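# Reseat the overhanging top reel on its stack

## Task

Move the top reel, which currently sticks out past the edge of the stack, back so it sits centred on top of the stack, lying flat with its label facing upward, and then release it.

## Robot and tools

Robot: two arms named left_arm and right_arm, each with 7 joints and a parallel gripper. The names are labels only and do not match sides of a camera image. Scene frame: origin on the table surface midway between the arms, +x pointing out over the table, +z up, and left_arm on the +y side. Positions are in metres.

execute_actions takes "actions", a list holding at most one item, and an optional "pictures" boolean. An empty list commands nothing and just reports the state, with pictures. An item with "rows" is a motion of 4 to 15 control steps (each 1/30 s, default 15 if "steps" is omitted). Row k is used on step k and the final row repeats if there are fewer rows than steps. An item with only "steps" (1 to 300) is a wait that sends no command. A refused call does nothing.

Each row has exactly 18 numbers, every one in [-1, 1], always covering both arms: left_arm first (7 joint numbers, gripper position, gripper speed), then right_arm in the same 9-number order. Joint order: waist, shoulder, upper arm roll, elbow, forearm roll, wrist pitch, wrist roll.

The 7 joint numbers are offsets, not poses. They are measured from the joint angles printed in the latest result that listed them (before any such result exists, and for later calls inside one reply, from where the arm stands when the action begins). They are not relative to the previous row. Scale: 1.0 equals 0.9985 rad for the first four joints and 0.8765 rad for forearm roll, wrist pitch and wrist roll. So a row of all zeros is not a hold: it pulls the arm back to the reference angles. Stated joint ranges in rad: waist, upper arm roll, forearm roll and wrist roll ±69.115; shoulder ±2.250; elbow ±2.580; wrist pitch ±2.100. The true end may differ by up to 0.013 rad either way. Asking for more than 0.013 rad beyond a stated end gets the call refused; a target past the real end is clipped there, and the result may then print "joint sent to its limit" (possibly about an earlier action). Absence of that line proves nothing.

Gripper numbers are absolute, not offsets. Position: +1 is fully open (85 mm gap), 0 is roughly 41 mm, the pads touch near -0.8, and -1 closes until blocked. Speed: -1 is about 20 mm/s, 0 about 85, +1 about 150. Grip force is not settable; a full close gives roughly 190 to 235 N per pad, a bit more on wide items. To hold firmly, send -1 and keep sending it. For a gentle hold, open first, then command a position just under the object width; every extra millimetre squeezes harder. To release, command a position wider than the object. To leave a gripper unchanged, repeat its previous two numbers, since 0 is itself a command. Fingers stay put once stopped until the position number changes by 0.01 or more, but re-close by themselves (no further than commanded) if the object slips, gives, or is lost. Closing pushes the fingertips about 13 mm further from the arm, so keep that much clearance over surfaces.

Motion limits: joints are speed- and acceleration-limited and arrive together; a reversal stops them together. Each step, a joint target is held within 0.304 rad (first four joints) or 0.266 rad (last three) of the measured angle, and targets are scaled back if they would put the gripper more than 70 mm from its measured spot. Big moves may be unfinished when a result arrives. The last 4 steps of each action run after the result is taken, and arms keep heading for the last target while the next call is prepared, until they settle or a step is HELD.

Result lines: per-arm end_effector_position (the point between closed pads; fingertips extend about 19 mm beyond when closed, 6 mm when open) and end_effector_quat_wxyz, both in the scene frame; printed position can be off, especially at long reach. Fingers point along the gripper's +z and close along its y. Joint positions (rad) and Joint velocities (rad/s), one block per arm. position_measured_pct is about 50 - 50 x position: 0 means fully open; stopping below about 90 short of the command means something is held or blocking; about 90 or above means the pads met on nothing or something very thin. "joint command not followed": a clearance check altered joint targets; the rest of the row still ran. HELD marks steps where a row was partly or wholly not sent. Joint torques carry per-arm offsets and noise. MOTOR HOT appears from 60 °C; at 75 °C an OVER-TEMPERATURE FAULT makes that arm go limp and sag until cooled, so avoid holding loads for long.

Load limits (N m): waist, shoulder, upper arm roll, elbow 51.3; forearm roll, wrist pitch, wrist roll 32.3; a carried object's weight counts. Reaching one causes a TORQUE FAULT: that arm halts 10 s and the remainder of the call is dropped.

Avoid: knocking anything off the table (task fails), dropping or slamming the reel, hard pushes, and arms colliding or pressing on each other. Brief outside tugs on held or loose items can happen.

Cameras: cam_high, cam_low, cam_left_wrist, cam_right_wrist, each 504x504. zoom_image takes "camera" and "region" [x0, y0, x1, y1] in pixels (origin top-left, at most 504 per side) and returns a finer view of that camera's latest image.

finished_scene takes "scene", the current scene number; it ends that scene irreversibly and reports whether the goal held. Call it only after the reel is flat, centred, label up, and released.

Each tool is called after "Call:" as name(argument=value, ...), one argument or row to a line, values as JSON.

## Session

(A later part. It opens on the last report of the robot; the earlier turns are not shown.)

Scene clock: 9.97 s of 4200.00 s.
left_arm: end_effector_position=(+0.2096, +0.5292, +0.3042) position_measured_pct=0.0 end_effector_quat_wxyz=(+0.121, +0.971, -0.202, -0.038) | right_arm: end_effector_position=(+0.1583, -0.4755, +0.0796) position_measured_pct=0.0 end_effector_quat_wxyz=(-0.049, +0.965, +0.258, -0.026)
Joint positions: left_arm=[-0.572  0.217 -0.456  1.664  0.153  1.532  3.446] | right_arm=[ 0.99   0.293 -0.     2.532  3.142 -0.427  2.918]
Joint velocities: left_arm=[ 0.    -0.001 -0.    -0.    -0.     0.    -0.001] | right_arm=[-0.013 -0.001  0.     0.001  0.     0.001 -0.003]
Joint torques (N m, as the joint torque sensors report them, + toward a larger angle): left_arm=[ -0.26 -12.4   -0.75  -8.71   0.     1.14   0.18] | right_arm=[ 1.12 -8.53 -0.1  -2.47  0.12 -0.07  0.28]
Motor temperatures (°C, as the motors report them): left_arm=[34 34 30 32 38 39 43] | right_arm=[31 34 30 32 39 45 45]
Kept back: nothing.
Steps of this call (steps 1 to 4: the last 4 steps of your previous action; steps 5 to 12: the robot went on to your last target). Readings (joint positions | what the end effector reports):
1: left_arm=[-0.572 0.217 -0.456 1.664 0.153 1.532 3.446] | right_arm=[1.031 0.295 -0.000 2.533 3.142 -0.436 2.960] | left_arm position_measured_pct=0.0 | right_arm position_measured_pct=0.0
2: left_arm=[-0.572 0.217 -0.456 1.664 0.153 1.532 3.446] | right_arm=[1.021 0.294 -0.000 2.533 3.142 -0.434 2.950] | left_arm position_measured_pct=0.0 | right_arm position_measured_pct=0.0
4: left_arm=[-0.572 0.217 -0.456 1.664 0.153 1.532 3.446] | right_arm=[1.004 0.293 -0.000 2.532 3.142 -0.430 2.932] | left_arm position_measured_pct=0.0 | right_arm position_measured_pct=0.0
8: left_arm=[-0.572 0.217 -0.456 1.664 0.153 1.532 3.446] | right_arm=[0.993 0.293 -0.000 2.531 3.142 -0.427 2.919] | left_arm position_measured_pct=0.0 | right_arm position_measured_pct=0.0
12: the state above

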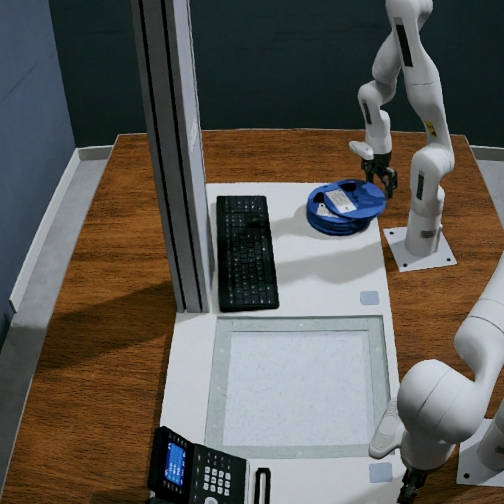

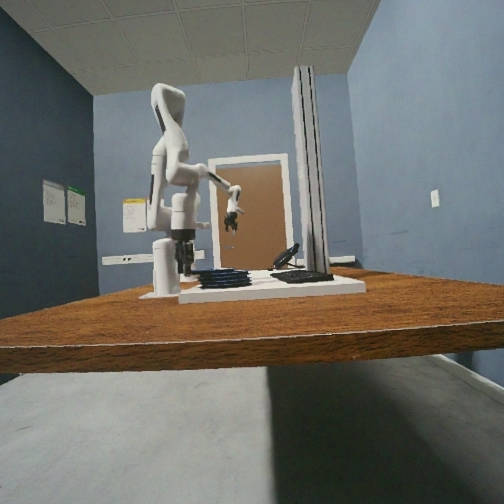

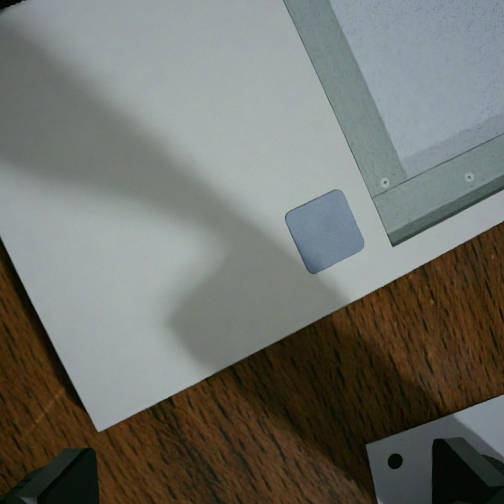

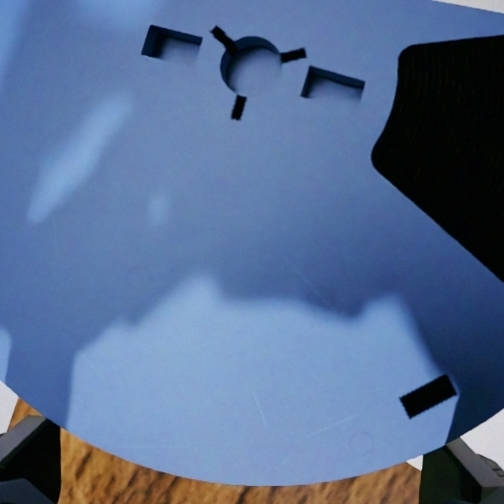

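Call:
execute_actions(
  actions=[
    {"rows":[[0,0,0,0,0,0,0,1,0,-0.010,-0.0007,0,-0.0006,0,0.0027,-0.011,1,0],[0,0,0,0,0,0,0,1,0,-0.021,-0.0015,0,-0.0012,0,0.0056,-0.023,1,0],[0,0,0,0,0,0,0,1,0,-0.033,-0.0023,0,-0.0018,0,0.0088,-0.037,1,0],[0,0,0,0,0,0,0,1,0,-0.045,-0.0031,0,-0.0024,0,0.012,-0.05,1,0],[0,0,0,0,0,0,0,1,0,-0.0573,-0.004,0,-0.003,0,0.0152,-0.0637,1,0],[0,0,0,0,0,0,0,1,0,-0.0669,-0.0052,0,-0.0034,0,0.019,-0.0746,1,0],[0,0,0,0,0,0,0,1,0,-0.0765,-0.0064,0,-0.0039,0,0.0229,-0.0855,1,0],[0,0,0,0,0,0,0,1,0,-0.086,-0.0076,0,-0.0043,0,0.0268,-0.0964,1,0],[0,0,0,0,0,0,0,1,0,-0.0956,-0.0088,0,-0.0048,0,0.0306,-0.1073,1,0],[0,0,0,0,0,0,0,1,0,-0.1052,-0.01,0,-0.0052,0,0.0345,-0.1183,1,0],[0,0,0,0,0,0,0,1,0,-0.1148,-0.0111,0,-0.0056,0,0.0383,-0.1292,1,0],[0,0,0,0,0,0,0,1,0,-0.1244,-0.0123,0,-0.0061,0,0.0422,-0.14,1,0],[0,0,0,0,0,0,0,1,0,-0.134,-0.0135,0,-0.0065,0,0.046,-0.151,1,0],[0,0,0,0,0,0,0,1,0,-0.1435,-0.0147,0,-0.007,0,0.0499,-0.162,1,0],[0,0,0,0,0,0,0,1,0,-0.1531,-0.0159,0,-0.0074,0,0.0537,-0.1728,1,0]],"steps":15},
  ],
)

Call:
execute_actions(
  actions=[
    {"steps":15},
  ],
  pictures=true,
)

Call:
zoom_image(
  camera="cam_right_wrist",
  region=[180, 10, 320, 130],
)

Call:
zoom_image(
  camera="cam_high",
  region=[280, 150, 420, 270],
)

Scene clock: 10.57 s of 4200.00 s.
left_arm: end_effector_position=(+0.2096, +0.5292, +0.3042) position_measured_pct=0.0 end_effector_quat_wxyz=(+0.121, +0.971, -0.202, -0.038) | right_arm: end_effector_position=(+0.1785, -0.4733, +0.0806) position_measured_pct=0.0 end_effector_quat_wxyz=(-0.032, +0.965, +0.259, -0.020)
Joint positions: left_arm=[-0.572  0.217 -0.456  1.664  0.153  1.532  3.446] | right_arm=[ 0.906  0.285 -0.     2.528  3.142 -0.405  2.837]
Joint velocities: left_arm=[ 0.    -0.001  0.     0.     0.002  0.    -0.   ] | right_arm=[-0.285 -0.033  0.    -0.015 -0.001  0.099 -0.291]
Joint torques (N m, as the joint torque sensors report them, + toward a larger angle): left_arm=[ -0.14 -12.2   -0.57  -8.59   0.33   1.16   0.1 ] | right_arm=[ 1.18 -9.16 -0.27 -3.04 -0.1   0.17  0.24]
Motor temperatures (°C, as the motors report them): left_arm=[34 34 30 32 38 39 43] | right_arm=[31 34 30 32 39 45 45]
Steps of this call (steps 1 to 7: the robot went on to your last target; steps 8 to 18: the first 11 steps of this action). Readings (joint positions | what the end effector reports):
8: left_arm=[-0.572 0.217 -0.456 1.664 0.153 1.532 3.446] | right_arm=[0.987 0.293 0.000 2.532 3.142 -0.427 2.917] | left_arm position_measured_pct=0.0 | right_arm position_measured_pct=0.0
9: left_arm=[-0.572 0.217 -0.456 1.664 0.153 1.532 3.446] | right_arm=[0.983 0.292 0.000 2.531 3.142 -0.426 2.914] | left_arm position_measured_pct=0.0 | right_arm position_measured_pct=0.0
11: left_arm=[-0.572 0.217 -0.456 1.664 0.153 1.532 3.446] | right_arm=[0.970 0.291 0.000 2.531 3.142 -0.424 2.903] | left_arm position_measured_pct=0.0 | right_arm position_measured_pct=0.0
15: left_arm=[-0.572 0.217 -0.456 1.664 0.153 1.532 3.446] | right_arm=[0.935 0.288 0.000 2.529 3.142 -0.414 2.866] | left_arm position_measured_pct=0.0 | right_arm position_measured_pct=0.0
18: the state above

Scene clock: 11.07 s of 4200.00 s.
left_arm: end_effector_position=(+0.2096, +0.5292, +0.3042) position_measured_pct=0.0 end_effector_quat_wxyz=(+0.121, +0.971, -0.202, -0.038) | right_arm: end_effector_position=(+0.1974, -0.4713, +0.0821) position_measured_pct=0.0 end_effector_quat_wxyz=(-0.016, +0.966, +0.258, -0.012)
Joint positions: left_arm=[-0.572  0.217 -0.456  1.664  0.153  1.532  3.446] | right_arm=[ 0.838  0.277 -0.     2.524  3.142 -0.38   2.766]
Joint velocities: left_arm=[ 0. -0. -0. -0.  0.  0.  0.] | right_arm=[-0.01  -0.     0.    -0.001 -0.     0.001 -0.002]
Joint torques (N m, as the joint torque sensors report them, + toward a larger angle): left_arm=[ -0.15 -12.6   -0.68  -8.41   0.26   1.33   0.3 ] | right_arm=[ 1.26 -8.56 -0.31 -3.48 -0.05  0.09  0.08]
Motor temperatures (°C, as the motors report them): left_arm=[34 34 30 32 38 39 43] | right_arm=[31 34 30 32 39 45 45]
Kept back: nothing.
Steps of this call (steps 1 to 4: the last 4 steps of your previous action; steps 5 to 15: the robot went on to your last target). Readings (joint positions | what the end effector reports):
1: left_arm=[-0.572 0.217 -0.456 1.664 0.153 1.532 3.446] | right_arm=[0.897 0.284 -0.000 2.527 3.142 -0.401 2.827] | left_arm position_measured_pct=0.0 | right_arm position_measured_pct=0.0
2: left_arm=[-0.572 0.217 -0.456 1.664 0.153 1.532 3.446] | right_arm=[0.887 0.283 -0.000 2.527 3.142 -0.398 2.817] | left_arm position_measured_pct=0.0 | right_arm position_measured_pct=0.0
4: left_arm=[-0.572 0.217 -0.456 1.664 0.153 1.532 3.446] | right_arm=[0.868 0.281 -0.000 2.526 3.142 -0.391 2.798] | left_arm position_measured_pct=0.0 | right_arm position_measured_pct=0.0
8: left_arm=[-0.572 0.217 -0.456 1.664 0.153 1.532 3.446] | right_arm=[0.844 0.278 -0.000 2.524 3.142 -0.382 2.771] | left_arm position_measured_pct=0.0 | right_arm position_measured_pct=0.0
15: the state above

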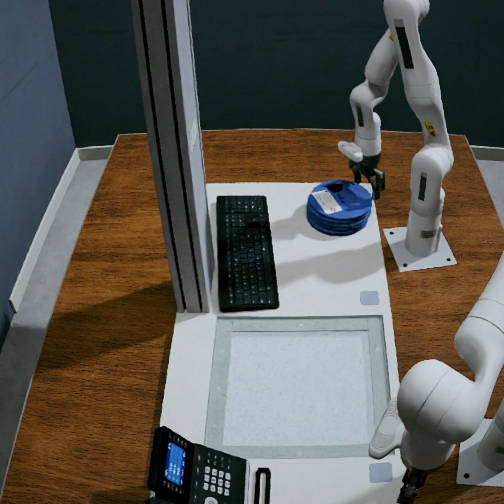

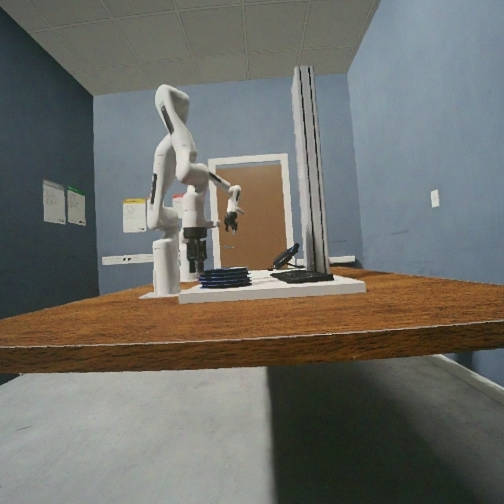

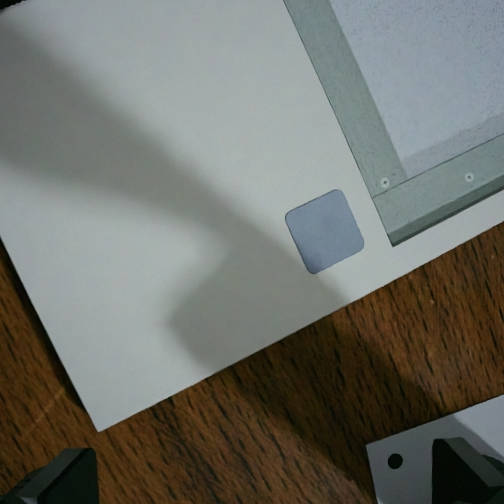

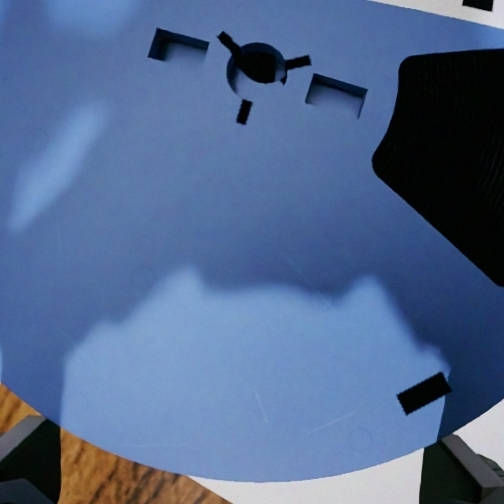

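Region (180, 10, 320, 130) of cam_right_wrist's 504x504 image, scaled by 3.600; it fills the top 432 rows of this view, and the rest is white.

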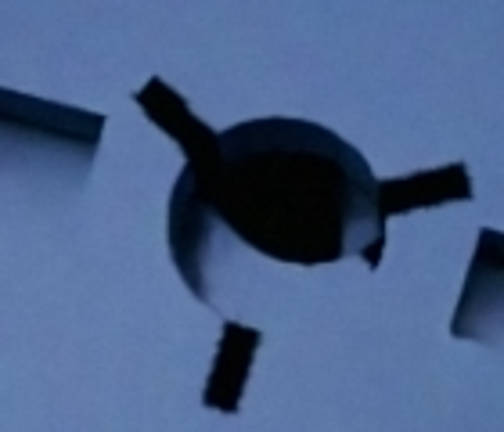

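Region (280, 150, 420, 270) of cam_high's 504x504 image, scaled by 3.600, with more detail than that image has; it fills the top 432 rows of this view, and the rest is white.

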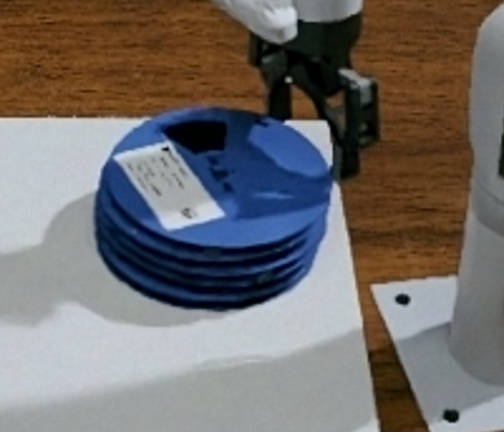

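Call:
execute_actions(
  actions=[
    {"rows":[[0,0,0,0,0,0,0,1,0,-0.006,0,0,0,0,0.0024,-0.0065,1,0],[0,0,0,0,0,0,0,1,0,-0.012,0,0,0,0,0.0048,-0.013,1,0],[0,0,0,0,0,0,0,1,0,-0.018,0,0,0,0,0.0072,-0.02,1,0],[0,0,0,0,0,0,0,1,0,-0.024,0,0,0,0,0.0096,-0.026,1,0]],"steps":15},
  ],
  pictures=true,
)

Call:
zoom_image(
  camera="cam_right_wrist",
  region=[180, 10, 320, 130],
)

Scene clock: 11.60 s of 4200.00 s.
left_arm: end_effector_position=(+0.2096, +0.5292, +0.3042) position_measured_pct=0.0 end_effector_quat_wxyz=(+0.121, +0.971, -0.202, -0.038) | right_arm: end_effector_position=(+0.2026, -0.4694, +0.0820) position_measured_pct=0.0 end_effector_quat_wxyz=(-0.013, +0.966, +0.258, -0.010)
Joint positions: left_arm=[-0.572  0.217 -0.456  1.664  0.153  1.532  3.446] | right_arm=[ 0.815  0.277  0.     2.524  3.142 -0.372  2.744]
Joint velocities: left_arm=[-0.    -0.     0.001 -0.    -0.001  0.    -0.   ] | right_arm=[-0.012 -0.001  0.001 -0.    -0.     0.003 -0.006]
Joint torques (N m, as the joint torque sensors report them, + toward a larger angle): left_arm=[  0.17 -12.48  -0.71  -8.57  -0.06   1.05   0.14] | right_arm=[ 0.98 -8.3  -0.23 -3.31 -0.09  0.09 -0.07]
Motor temperatures (°C, as the motors report them): left_arm=[34 34 30 32 38 39 43] | right_arm=[31 34 30 32 39 45 45]
Steps of this call (steps 1 to 5: the robot went on to your last target; steps 6 to 16: the first 11 steps of this action). Readings (joint positions | what the end effector reports):
6: left_arm=[-0.572 0.217 -0.456 1.664 0.153 1.532 3.446] | right_arm=[0.836 0.277 0.000 2.524 3.142 -0.380 2.766] | left_arm position_measured_pct=0.0 | right_arm position_measured_pct=0.0
7: left_arm=[-0.572 0.217 -0.456 1.664 0.153 1.532 3.446] | right_arm=[0.834 0.277 0.000 2.524 3.142 -0.379 2.764] | left_arm position_measured_pct=0.0 | right_arm position_measured_pct=0.0
9: left_arm=[-0.572 0.217 -0.456 1.664 0.153 1.532 3.446] | right_arm=[0.826 0.277 0.000 2.524 3.142 -0.377 2.757] | left_arm position_measured_pct=0.0 | right_arm position_measured_pct=0.0
13: left_arm=[-0.572 0.217 -0.456 1.664 0.153 1.532 3.446] | right_arm=[0.817 0.277 -0.000 2.524 3.142 -0.373 2.746] | left_arm position_measured_pct=0.0 | right_arm position_measured_pct=0.0
16: the state above

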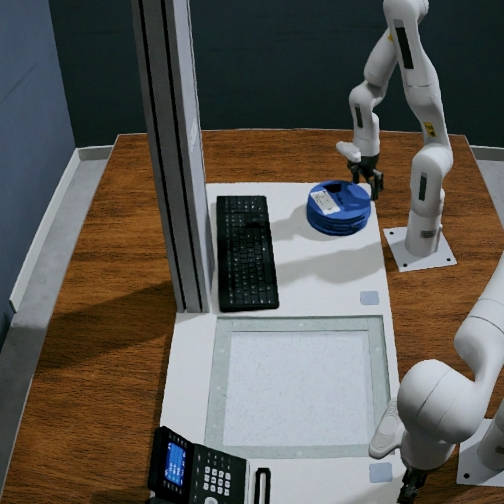

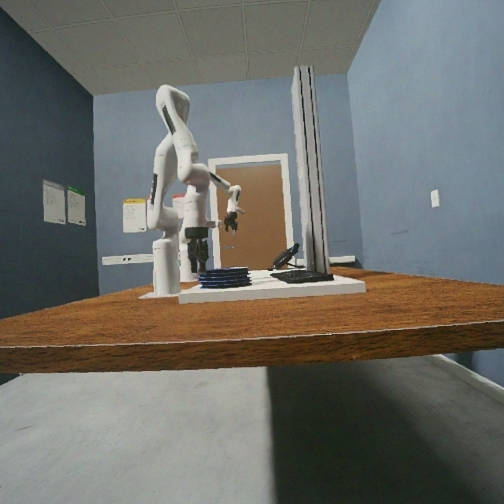

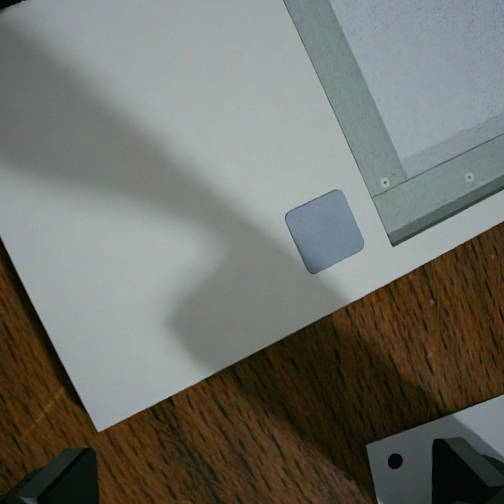

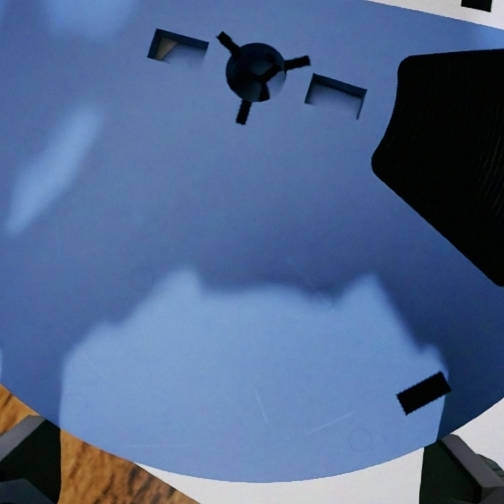

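Region (180, 10, 320, 130) of cam_right_wrist's 504x504 image, scaled by 3.600; it fills the top 432 rows of this view, and the rest is white.

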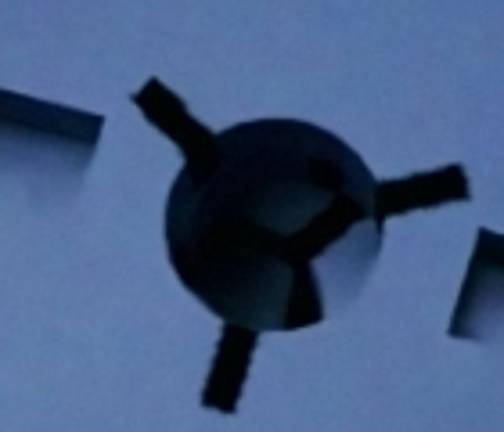

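Aligned with the reel below. Retreat.

Call:
execute_actions(
  actions=[
    {"rows":[[0,0,0,0,0,0,0,1,0,0.04,0,0,0,0,0,0.045,1,0],[0,0,0,0,0,0,0,1,0,0.08,0,0,0,0,0,0.09,1,0],[0,0,0,0,0,0,0,1,0,0.12,0,0,0,0,0,0.137,1,0],[0,0,0,0,0,0,0,1,0,0.16,0,0,0,0,0,0.18,1,0],[0,0,0,0,0,0,0,1,0,0.16,0,0,0,0,0,0.18,1,0],[0,0,0,0,0,0,0,1,0,0.16,0,0,0,0,0,0.18,1,0],[0,0,0,0,0,0,0,1,0,0.16,-0.15,0,-0.07,0,-0.24,0.18,1,0]],"steps":15},
  ],
)

Call:
execute_actions(
  actions=[
    {"steps":12},
  ],
  pictures=true,
)

Scene clock: 12.10 s of 4200.00 s.
left_arm: end_effector_position=(+0.2096, +0.5292, +0.3041) position_measured_pct=0.0 end_effector_quat_wxyz=(+0.121, +0.971, -0.202, -0.038) | right_arm: end_effector_position=(+0.1833, -0.4918, +0.0959) position_measured_pct=0.0 end_effector_quat_wxyz=(-0.009, +0.966, +0.259, -0.005)
Joint positions: left_arm=[-0.572  0.217 -0.456  1.664  0.153  1.532  3.446] | right_arm=[ 0.954  0.225  0.     2.503  3.142 -0.435  2.884]
Joint velocities: left_arm=[-0.     0.    -0.001  0.    -0.001  0.     0.001] | right_arm=[ 0.147 -0.706 -0.011 -0.314 -0.003 -0.931  0.153]
Joint torques (N m, as the joint torque sensors report them, + toward a larger angle): left_arm=[  0.   -12.46  -0.38  -8.78   0.07   1.11   0.19] | right_arm=[  0.82 -10.27   0.12  -4.56   0.2    0.4   -0.12]
Motor temperatures (°C, as the motors report them): left_arm=[34 34 30 32 38 39 43] | right_arm=[31 34 30 32 39 45 45]
Steps of this call (steps 1 to 4: the last 4 steps of your previous action; steps 5 to 15: the first 11 steps of this action). Readings (joint positions | what the end effector reports):
5: left_arm=[-0.572 0.217 -0.456 1.664 0.153 1.532 3.446] | right_arm=[0.816 0.277 -0.000 2.524 3.142 -0.372 2.744] | left_arm position_measured_pct=0.0 | right_arm position_measured_pct=0.0
6: left_arm=[-0.572 0.217 -0.456 1.664 0.153 1.532 3.446] | right_arm=[0.823 0.277 -0.001 2.524 3.142 -0.372 2.749] | left_arm position_measured_pct=0.0 | right_arm position_measured_pct=0.0
8: left_arm=[-0.572 0.217 -0.456 1.664 0.153 1.532 3.446] | right_arm=[0.853 0.277 -0.001 2.524 3.142 -0.372 2.773] | left_arm position_measured_pct=0.0 | right_arm position_measured_pct=0.0
12: left_arm=[-0.572 0.217 -0.456 1.664 0.153 1.532 3.446] | right_arm=[0.934 0.272 0.000 2.523 3.142 -0.377 2.860] | left_arm position_measured_pct=0.0 | right_arm position_measured_pct=0.0
15: the state above

Scene clock: 12.50 s of 4200.00 s.
left_arm: end_effector_position=(+0.2096, +0.5292, +0.3041) position_measured_pct=0.0 end_effector_quat_wxyz=(+0.121, +0.971, -0.202, -0.038) | right_arm: end_effector_position=(+0.1795, -0.4939, +0.1242) position_measured_pct=0.0 end_effector_quat_wxyz=(-0.011, +0.966, +0.258, -0.006)
Joint positions: left_arm=[-0.572  0.217 -0.456  1.664  0.153  1.532  3.446] | right_arm=[ 0.974  0.129  0.     2.455  3.142 -0.582  2.902]
Joint velocities: left_arm=[-0.     0.001  0.    -0.    -0.    -0.     0.   ] | right_arm=[ 0.005 -0.017  0.    -0.001 -0.001 -0.002  0.   ]
Joint torques (N m, as the joint torque sensors report them, + toward a larger angle): left_arm=[ -0.08 -12.21  -0.59  -8.75   0.2    1.26   0.22] | right_arm=[ 0.02 -6.99 -0.37 -4.94  0.26  0.01  0.1 ]
Motor temperatures (°C, as the motors report them): left_arm=[34 34 30 32 38 39 43] | right_arm=[31 34 30 32 39 45 45]
Kept back: nothing.
Steps of this call (steps 1 to 4: the last 4 steps of your previous action; steps 5 to 12: the robot went on to your last target). Readings (joint positions | what the end effector reports):
1: left_arm=[-0.572 0.217 -0.456 1.664 0.153 1.532 3.446] | right_arm=[0.959 0.199 0.000 2.491 3.142 -0.469 2.889] | left_arm position_measured_pct=0.0 | right_arm position_measured_pct=0.0
2: left_arm=[-0.572 0.217 -0.456 1.664 0.153 1.532 3.446] | right_arm=[0.964 0.178 0.000 2.480 3.142 -0.503 2.893] | left_arm position_measured_pct=0.0 | right_arm position_measured_pct=0.0
4: left_arm=[-0.572 0.217 -0.456 1.664 0.153 1.532 3.446] | right_arm=[0.969 0.148 0.000 2.464 3.142 -0.554 2.899] | left_arm position_measured_pct=0.0 | right_arm position_measured_pct=0.0
8: left_arm=[-0.572 0.217 -0.456 1.664 0.153 1.532 3.446] | right_arm=[0.973 0.133 0.000 2.455 3.142 -0.581 2.902] | left_arm position_measured_pct=0.0 | right_arm position_measured_pct=0.0
12: the state above

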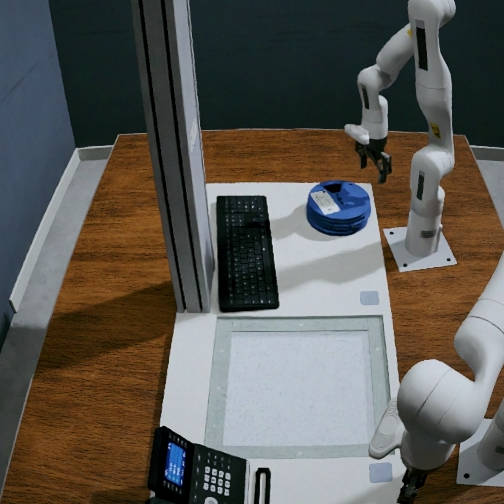

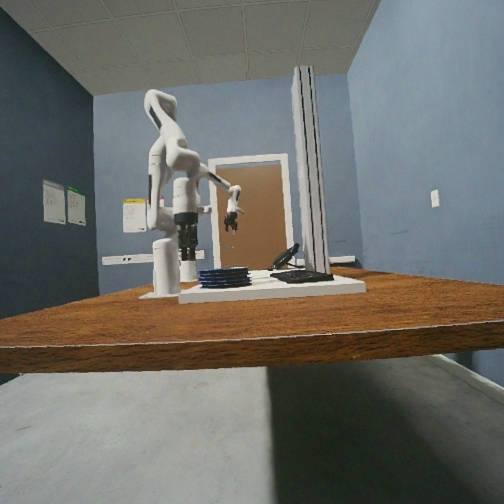

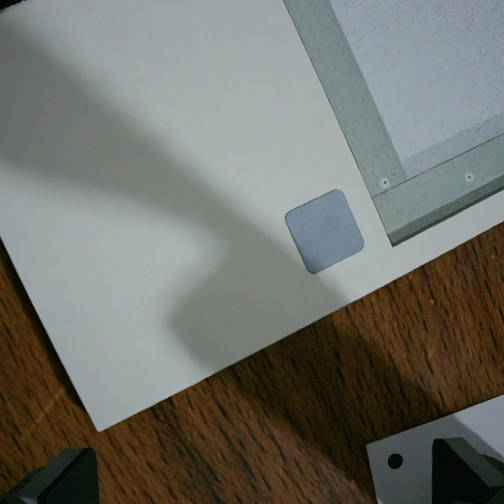

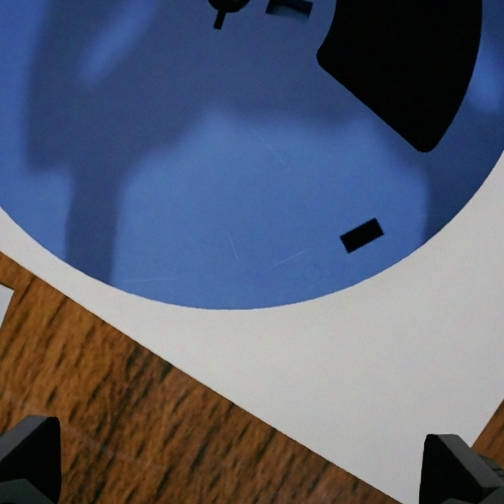

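Call:
finished_scene(
  scene=2,
)

The scene is finished: the task was done.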